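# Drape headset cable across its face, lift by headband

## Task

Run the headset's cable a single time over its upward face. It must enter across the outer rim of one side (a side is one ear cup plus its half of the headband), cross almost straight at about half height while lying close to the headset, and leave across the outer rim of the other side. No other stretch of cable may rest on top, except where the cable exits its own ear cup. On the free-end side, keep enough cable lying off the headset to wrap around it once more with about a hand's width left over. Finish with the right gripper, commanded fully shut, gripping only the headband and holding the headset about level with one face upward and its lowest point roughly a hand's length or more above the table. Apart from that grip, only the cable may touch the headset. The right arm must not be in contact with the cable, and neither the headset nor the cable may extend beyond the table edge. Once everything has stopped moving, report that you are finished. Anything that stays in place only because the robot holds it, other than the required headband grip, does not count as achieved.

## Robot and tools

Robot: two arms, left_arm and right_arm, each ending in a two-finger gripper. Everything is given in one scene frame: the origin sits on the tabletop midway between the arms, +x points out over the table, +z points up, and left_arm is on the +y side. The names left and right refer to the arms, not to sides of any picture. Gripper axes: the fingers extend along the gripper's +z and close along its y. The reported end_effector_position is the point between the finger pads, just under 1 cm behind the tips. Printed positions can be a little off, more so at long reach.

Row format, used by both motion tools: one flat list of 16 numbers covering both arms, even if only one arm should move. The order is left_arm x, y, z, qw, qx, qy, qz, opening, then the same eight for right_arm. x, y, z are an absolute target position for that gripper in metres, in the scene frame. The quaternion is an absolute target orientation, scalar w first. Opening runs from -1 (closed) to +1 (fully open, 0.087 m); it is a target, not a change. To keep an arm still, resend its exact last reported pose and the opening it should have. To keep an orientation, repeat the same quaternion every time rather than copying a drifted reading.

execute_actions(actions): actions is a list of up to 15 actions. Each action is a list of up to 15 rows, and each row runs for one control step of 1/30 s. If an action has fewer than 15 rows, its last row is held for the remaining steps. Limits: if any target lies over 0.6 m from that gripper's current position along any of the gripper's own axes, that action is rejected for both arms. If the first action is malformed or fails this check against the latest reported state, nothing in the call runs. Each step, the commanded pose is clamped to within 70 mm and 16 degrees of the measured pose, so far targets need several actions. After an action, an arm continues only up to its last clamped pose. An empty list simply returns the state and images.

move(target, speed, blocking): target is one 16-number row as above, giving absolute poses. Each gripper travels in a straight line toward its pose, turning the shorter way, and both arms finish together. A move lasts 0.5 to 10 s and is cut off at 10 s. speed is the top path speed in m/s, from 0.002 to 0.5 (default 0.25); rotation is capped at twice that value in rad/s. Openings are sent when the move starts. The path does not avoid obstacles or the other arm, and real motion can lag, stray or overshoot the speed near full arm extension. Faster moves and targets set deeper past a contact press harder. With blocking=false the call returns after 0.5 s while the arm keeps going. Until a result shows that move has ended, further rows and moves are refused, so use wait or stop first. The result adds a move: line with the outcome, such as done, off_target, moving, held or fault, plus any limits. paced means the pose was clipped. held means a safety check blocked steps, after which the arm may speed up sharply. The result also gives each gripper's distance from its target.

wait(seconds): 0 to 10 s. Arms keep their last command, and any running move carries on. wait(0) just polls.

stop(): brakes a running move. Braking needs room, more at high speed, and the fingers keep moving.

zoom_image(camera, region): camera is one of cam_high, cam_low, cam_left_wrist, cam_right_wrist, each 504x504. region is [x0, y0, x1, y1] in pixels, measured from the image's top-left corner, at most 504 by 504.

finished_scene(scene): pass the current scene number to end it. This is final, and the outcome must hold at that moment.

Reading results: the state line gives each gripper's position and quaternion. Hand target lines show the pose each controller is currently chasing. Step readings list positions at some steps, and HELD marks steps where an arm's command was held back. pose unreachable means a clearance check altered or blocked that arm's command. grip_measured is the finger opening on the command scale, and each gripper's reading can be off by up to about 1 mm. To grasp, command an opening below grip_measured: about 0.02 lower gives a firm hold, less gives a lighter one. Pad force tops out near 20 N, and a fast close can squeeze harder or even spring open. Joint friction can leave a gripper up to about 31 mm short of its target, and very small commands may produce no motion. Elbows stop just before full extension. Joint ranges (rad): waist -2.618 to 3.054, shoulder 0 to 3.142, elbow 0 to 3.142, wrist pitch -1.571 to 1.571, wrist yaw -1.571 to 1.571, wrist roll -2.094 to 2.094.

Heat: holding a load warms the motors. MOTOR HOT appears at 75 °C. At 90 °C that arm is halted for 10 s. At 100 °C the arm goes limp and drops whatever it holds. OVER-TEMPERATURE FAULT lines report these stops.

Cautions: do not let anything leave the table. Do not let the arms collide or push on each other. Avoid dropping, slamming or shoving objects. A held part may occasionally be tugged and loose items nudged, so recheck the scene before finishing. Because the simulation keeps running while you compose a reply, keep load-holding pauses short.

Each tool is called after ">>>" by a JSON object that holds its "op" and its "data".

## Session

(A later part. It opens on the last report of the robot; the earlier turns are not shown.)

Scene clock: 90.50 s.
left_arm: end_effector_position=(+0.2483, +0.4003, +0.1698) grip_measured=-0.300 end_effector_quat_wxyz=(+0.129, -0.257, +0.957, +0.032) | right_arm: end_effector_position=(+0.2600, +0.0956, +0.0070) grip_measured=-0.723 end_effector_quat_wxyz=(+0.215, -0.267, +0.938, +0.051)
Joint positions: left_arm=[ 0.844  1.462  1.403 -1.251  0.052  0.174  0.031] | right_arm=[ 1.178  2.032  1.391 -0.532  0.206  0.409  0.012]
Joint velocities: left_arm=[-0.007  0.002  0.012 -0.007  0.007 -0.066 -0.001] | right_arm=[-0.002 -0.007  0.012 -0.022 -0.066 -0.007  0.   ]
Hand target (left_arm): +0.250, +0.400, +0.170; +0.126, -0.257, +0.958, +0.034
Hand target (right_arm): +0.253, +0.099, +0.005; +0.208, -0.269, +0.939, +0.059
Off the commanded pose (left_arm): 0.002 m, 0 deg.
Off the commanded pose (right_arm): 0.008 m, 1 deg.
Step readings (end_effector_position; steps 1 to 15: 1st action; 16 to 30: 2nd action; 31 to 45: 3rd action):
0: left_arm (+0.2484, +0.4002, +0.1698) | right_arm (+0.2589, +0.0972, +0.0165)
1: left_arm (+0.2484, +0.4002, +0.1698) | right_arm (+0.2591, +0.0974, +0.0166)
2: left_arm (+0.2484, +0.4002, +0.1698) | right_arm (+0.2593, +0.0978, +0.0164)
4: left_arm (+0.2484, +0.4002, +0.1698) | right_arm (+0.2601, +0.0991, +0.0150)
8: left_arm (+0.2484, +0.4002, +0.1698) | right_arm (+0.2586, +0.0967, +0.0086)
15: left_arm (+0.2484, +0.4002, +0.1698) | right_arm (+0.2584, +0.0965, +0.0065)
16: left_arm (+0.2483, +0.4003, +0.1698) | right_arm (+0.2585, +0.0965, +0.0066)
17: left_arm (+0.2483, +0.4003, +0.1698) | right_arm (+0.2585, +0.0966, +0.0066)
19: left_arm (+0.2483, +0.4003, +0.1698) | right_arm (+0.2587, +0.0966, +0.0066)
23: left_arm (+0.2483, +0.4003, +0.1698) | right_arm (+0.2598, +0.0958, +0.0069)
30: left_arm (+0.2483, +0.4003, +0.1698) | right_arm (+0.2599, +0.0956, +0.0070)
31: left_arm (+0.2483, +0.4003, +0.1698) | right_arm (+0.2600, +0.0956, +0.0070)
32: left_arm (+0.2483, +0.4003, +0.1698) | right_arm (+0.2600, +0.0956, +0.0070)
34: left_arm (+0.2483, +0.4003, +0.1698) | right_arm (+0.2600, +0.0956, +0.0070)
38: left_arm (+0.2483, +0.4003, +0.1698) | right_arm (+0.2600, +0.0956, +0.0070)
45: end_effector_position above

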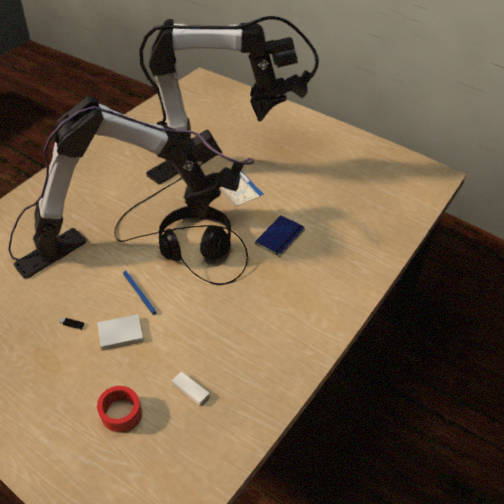

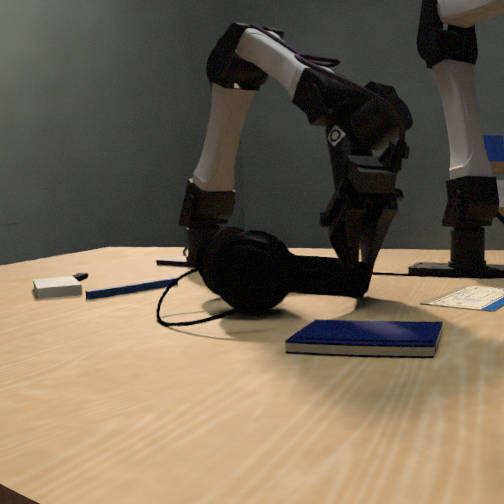

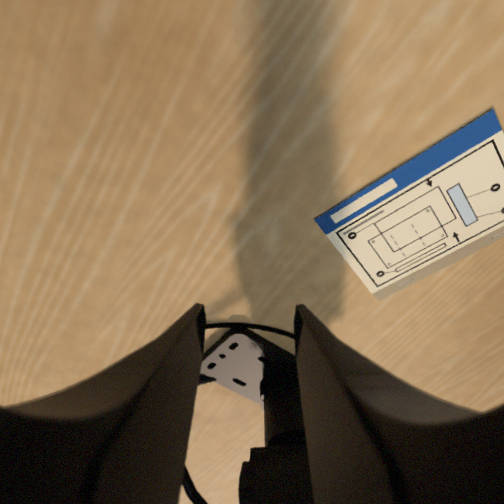

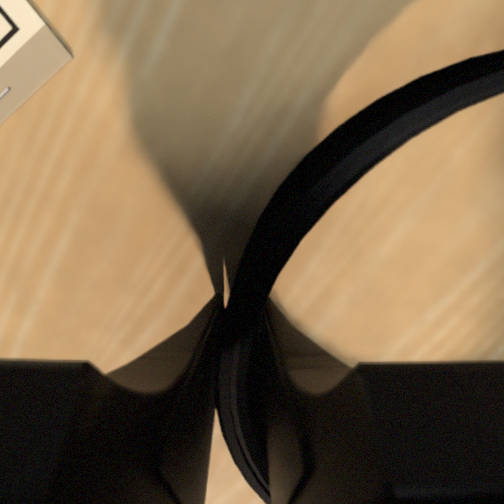

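>>> {"op": "move", "data": {"target": [0.25,0.40,0.17,0.126,-0.2566,0.9576,0.0338,-0.3, 0.245,0.08,0.14,0.2080,-0.2691,0.9385,0.0596,-1.0], "speed": 0.07}}

Scene clock: 94.03 s.
left_arm: end_effector_position=(+0.2483, +0.4003, +0.1698) grip_measured=-0.300 end_effector_quat_wxyz=(+0.129, -0.257, +0.957, +0.032) | right_arm: end_effector_position=(+0.2411, +0.0805, +0.1184) grip_measured=-0.784 end_effector_quat_wxyz=(+0.184, -0.272, +0.943, +0.053)
Joint positions: left_arm=[ 0.844  1.462  1.403 -1.251  0.052  0.174  0.031] | right_arm=[ 1.178  1.902  1.675 -0.993  0.162  0.414  0.009]
Joint velocities: left_arm=[-0.012  0.002  0.002  0.081  0.007  0.007  0.001] | right_arm=[ 0.002  0.007 -0.017 -0.051  0.022  0.081 -0.   ]
Hand target (left_arm): +0.250, +0.400, +0.170; +0.126, -0.257, +0.958, +0.034
Hand target (right_arm): +0.246, +0.082, +0.140; +0.208, -0.269, +0.939, +0.060
Off the commanded pose (left_arm): 0.002 m, 0 deg.
Off the commanded pose (right_arm): 0.022 m, 3 deg.
move: off_target (right_arm)

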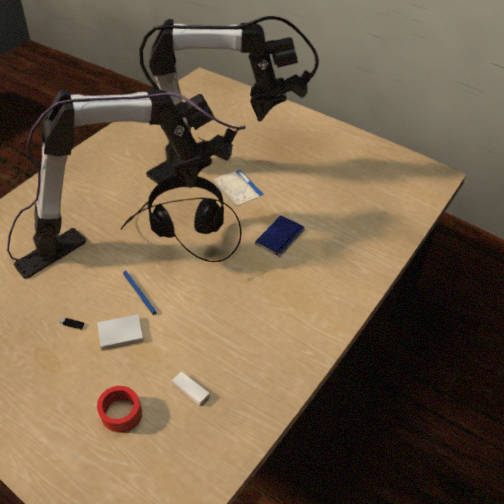

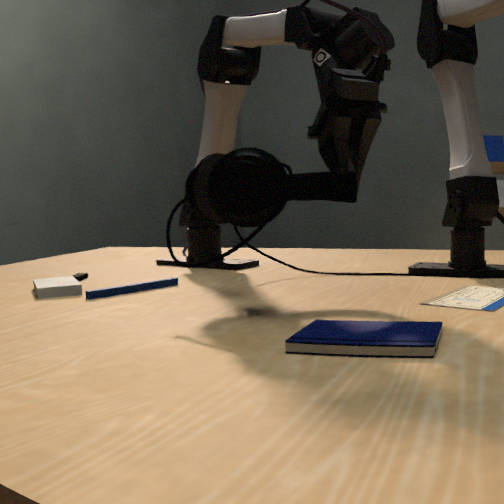

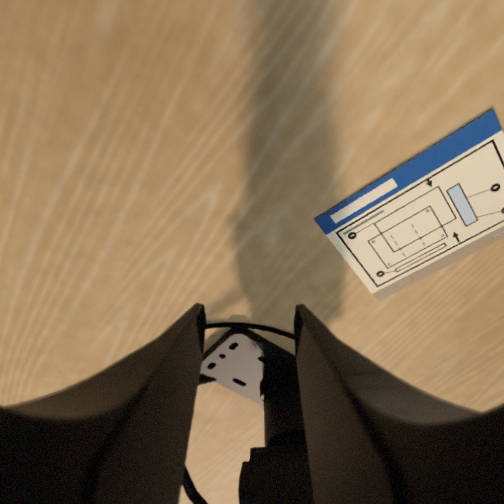

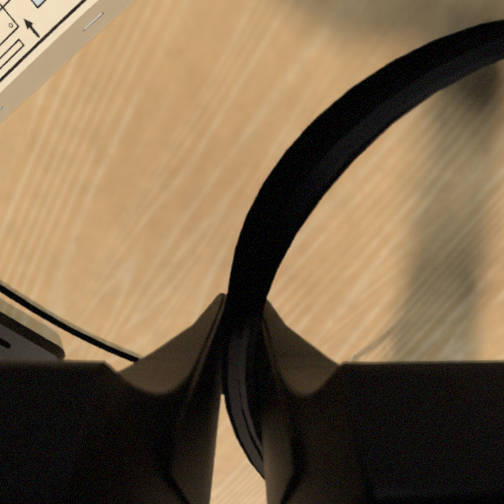

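>>> {"op": "move", "data": {"target": [0.25,0.40,0.17,0.126,-0.2566,0.9576,0.0338,-0.3, 0.235,0.06,0.275,0.2080,-0.2691,0.9385,0.0596,-1.0], "speed": 0.07}}

Scene clock: 96.97 s.
left_arm: end_effector_position=(+0.2483, +0.4003, +0.1698) grip_measured=-0.300 end_effector_quat_wxyz=(+0.129, -0.257, +0.957, +0.032) | right_arm: end_effector_position=(+0.2310, +0.0709, +0.2579) grip_measured=-0.784 end_effector_quat_wxyz=(+0.197, -0.270, +0.939, +0.077)
Joint positions: left_arm=[ 0.844  1.462  1.403 -1.251  0.052  0.173  0.031] | right_arm=[ 1.178  1.99   2.378 -1.556  0.144  0.415  0.009]
Joint velocities: left_arm=[ 0.002 -0.002  0.002 -0.037  0.037 -0.022 -0.001] | right_arm=[ 0.017  0.002 -0.007  0.051 -0.066 -0.022  0.001]
Hand target (left_arm): +0.250, +0.400, +0.170; +0.126, -0.257, +0.958, +0.034
Hand target (right_arm): +0.237, +0.063, +0.275; +0.226, -0.268, +0.933, +0.076
Off the commanded pose (left_arm): 0.002 m, 0 deg.
Off the commanded pose (right_arm): 0.021 m, 2 deg.
joint sent to its limit (right arm) — the command would take joint 4 (wrist pitch) past its lower limit, so that joint was sent only as far as its limit.
move: off_target (right_arm)

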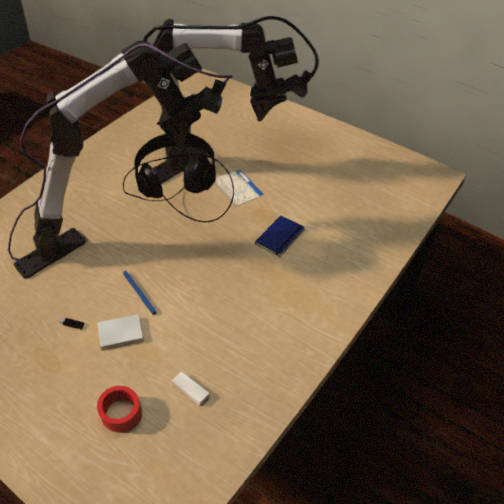

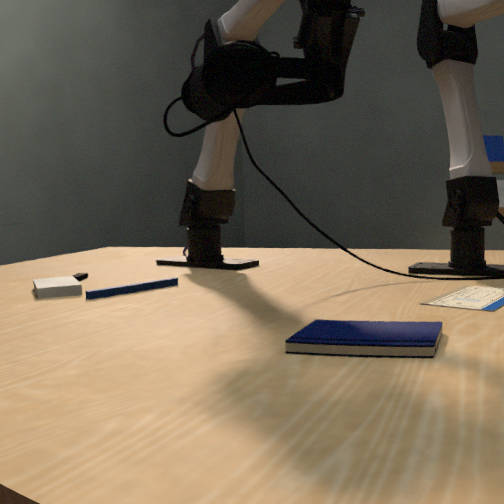

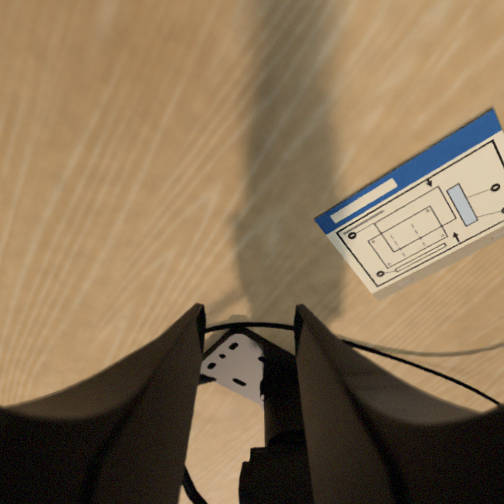

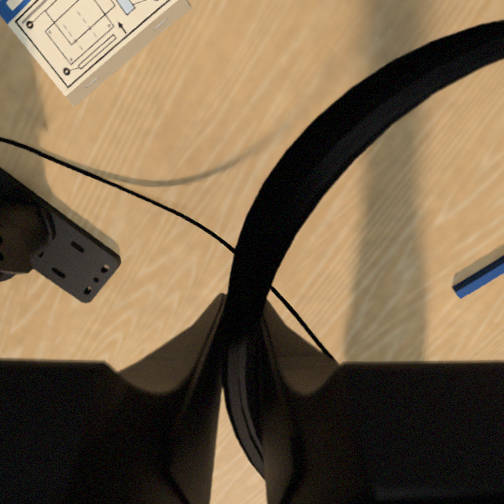

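>>> {"op": "zoom_image", "data": {"camera": "cam_high", "region": [100, 90, 260, 240]}}

>>> {"op": "zoom_image", "data": {"camera": "cam_low", "region": [140, 0, 400, 200]}}

Region (100, 90, 260, 240) of cam_high's 504x504 image, scaled by 3.150, with more detail than that image has; it fills the top 472 rows of this view, and the rest is white.

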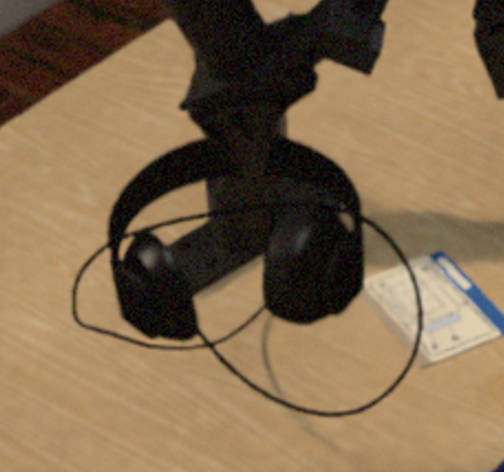

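Region (140, 0, 400, 200) of cam_low's 504x504 image, scaled by 1.938, with more detail than that image has; it fills the top 388 rows of this view, and the rest is white.

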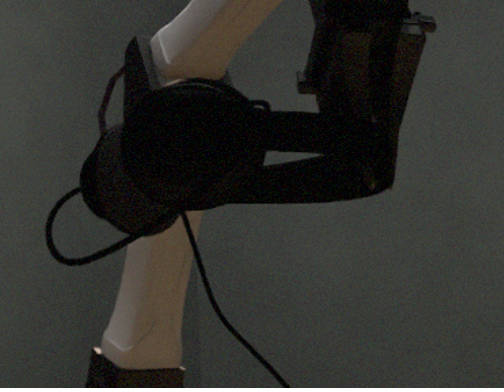

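>>> {"op": "wait", "data": {"seconds": 0.5}}

Scene clock: 101.23 s.
left_arm: end_effector_position=(+0.2483, +0.4003, +0.1698) grip_measured=-0.300 end_effector_quat_wxyz=(+0.129, -0.257, +0.957, +0.032) | right_arm: end_effector_position=(+0.2309, +0.0707, +0.2578) grip_measured=-0.784 end_effector_quat_wxyz=(+0.197, -0.270, +0.939, +0.077)
Joint positions: left_arm=[ 0.844  1.462  1.403 -1.251  0.052  0.173  0.031] | right_arm=[ 1.178  1.99   2.378 -1.556  0.144  0.415  0.009]
Joint velocities: left_arm=[-0.012 -0.007 -0.007  0.037  0.022 -0.007  0.001] | right_arm=[-0.002 -0.007 -0.002  0.022  0.007  0.007  0.001]
Hand target (left_arm): +0.250, +0.400, +0.170; +0.126, -0.257, +0.958, +0.034
Hand target (right_arm): +0.237, +0.063, +0.275; +0.226, -0.268, +0.933, +0.076
Off the commanded pose (left_arm): 0.002 m, 0 deg.
Off the commanded pose (right_arm): 0.021 m, 2 deg.
wait: 0.50 s; at rest from the start

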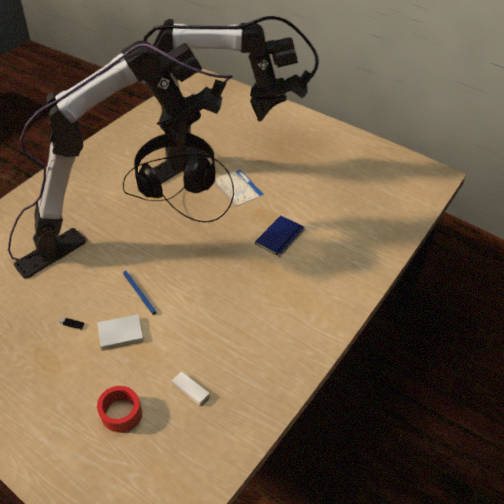

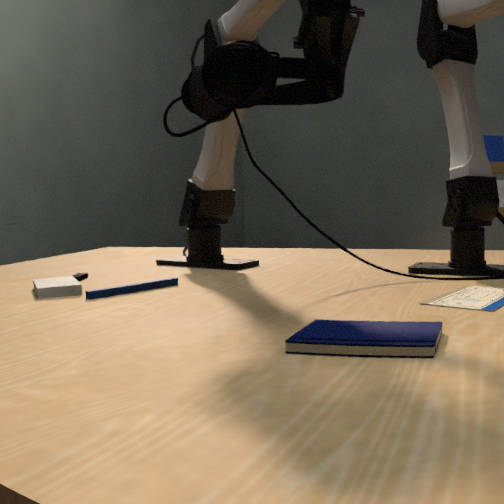

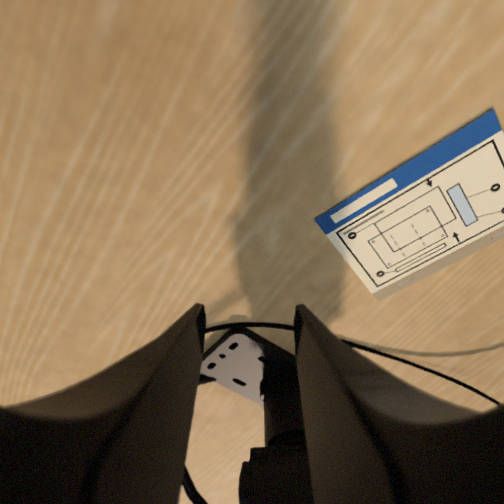

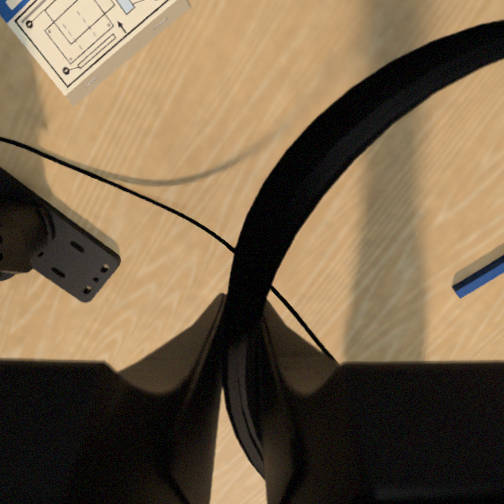

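>>> {"op": "zoom_image", "data": {"camera": "cam_high", "region": [120, 50, 260, 190]}}

>>> {"op": "zoom_image", "data": {"camera": "cam_low", "region": [344, 200, 504, 320]}}

Region (120, 50, 260, 190) of cam_high's 504x504 image, scaled by 3.600, with more detail than that image has.

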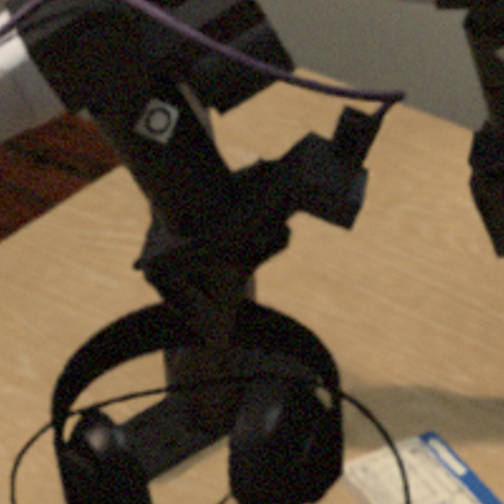

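Region (344, 200, 504, 320) of cam_low's 504x504 image, scaled by 3.150, with more detail than that image has; it fills the top 378 rows of this view, and the rest is white.

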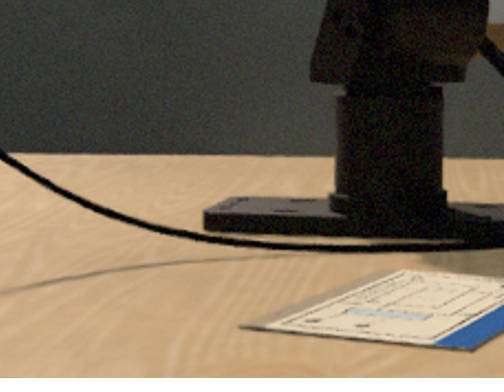

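>>> {"op": "finished_scene", "data": {"scene": 2}}

The scene is finished: the task was done.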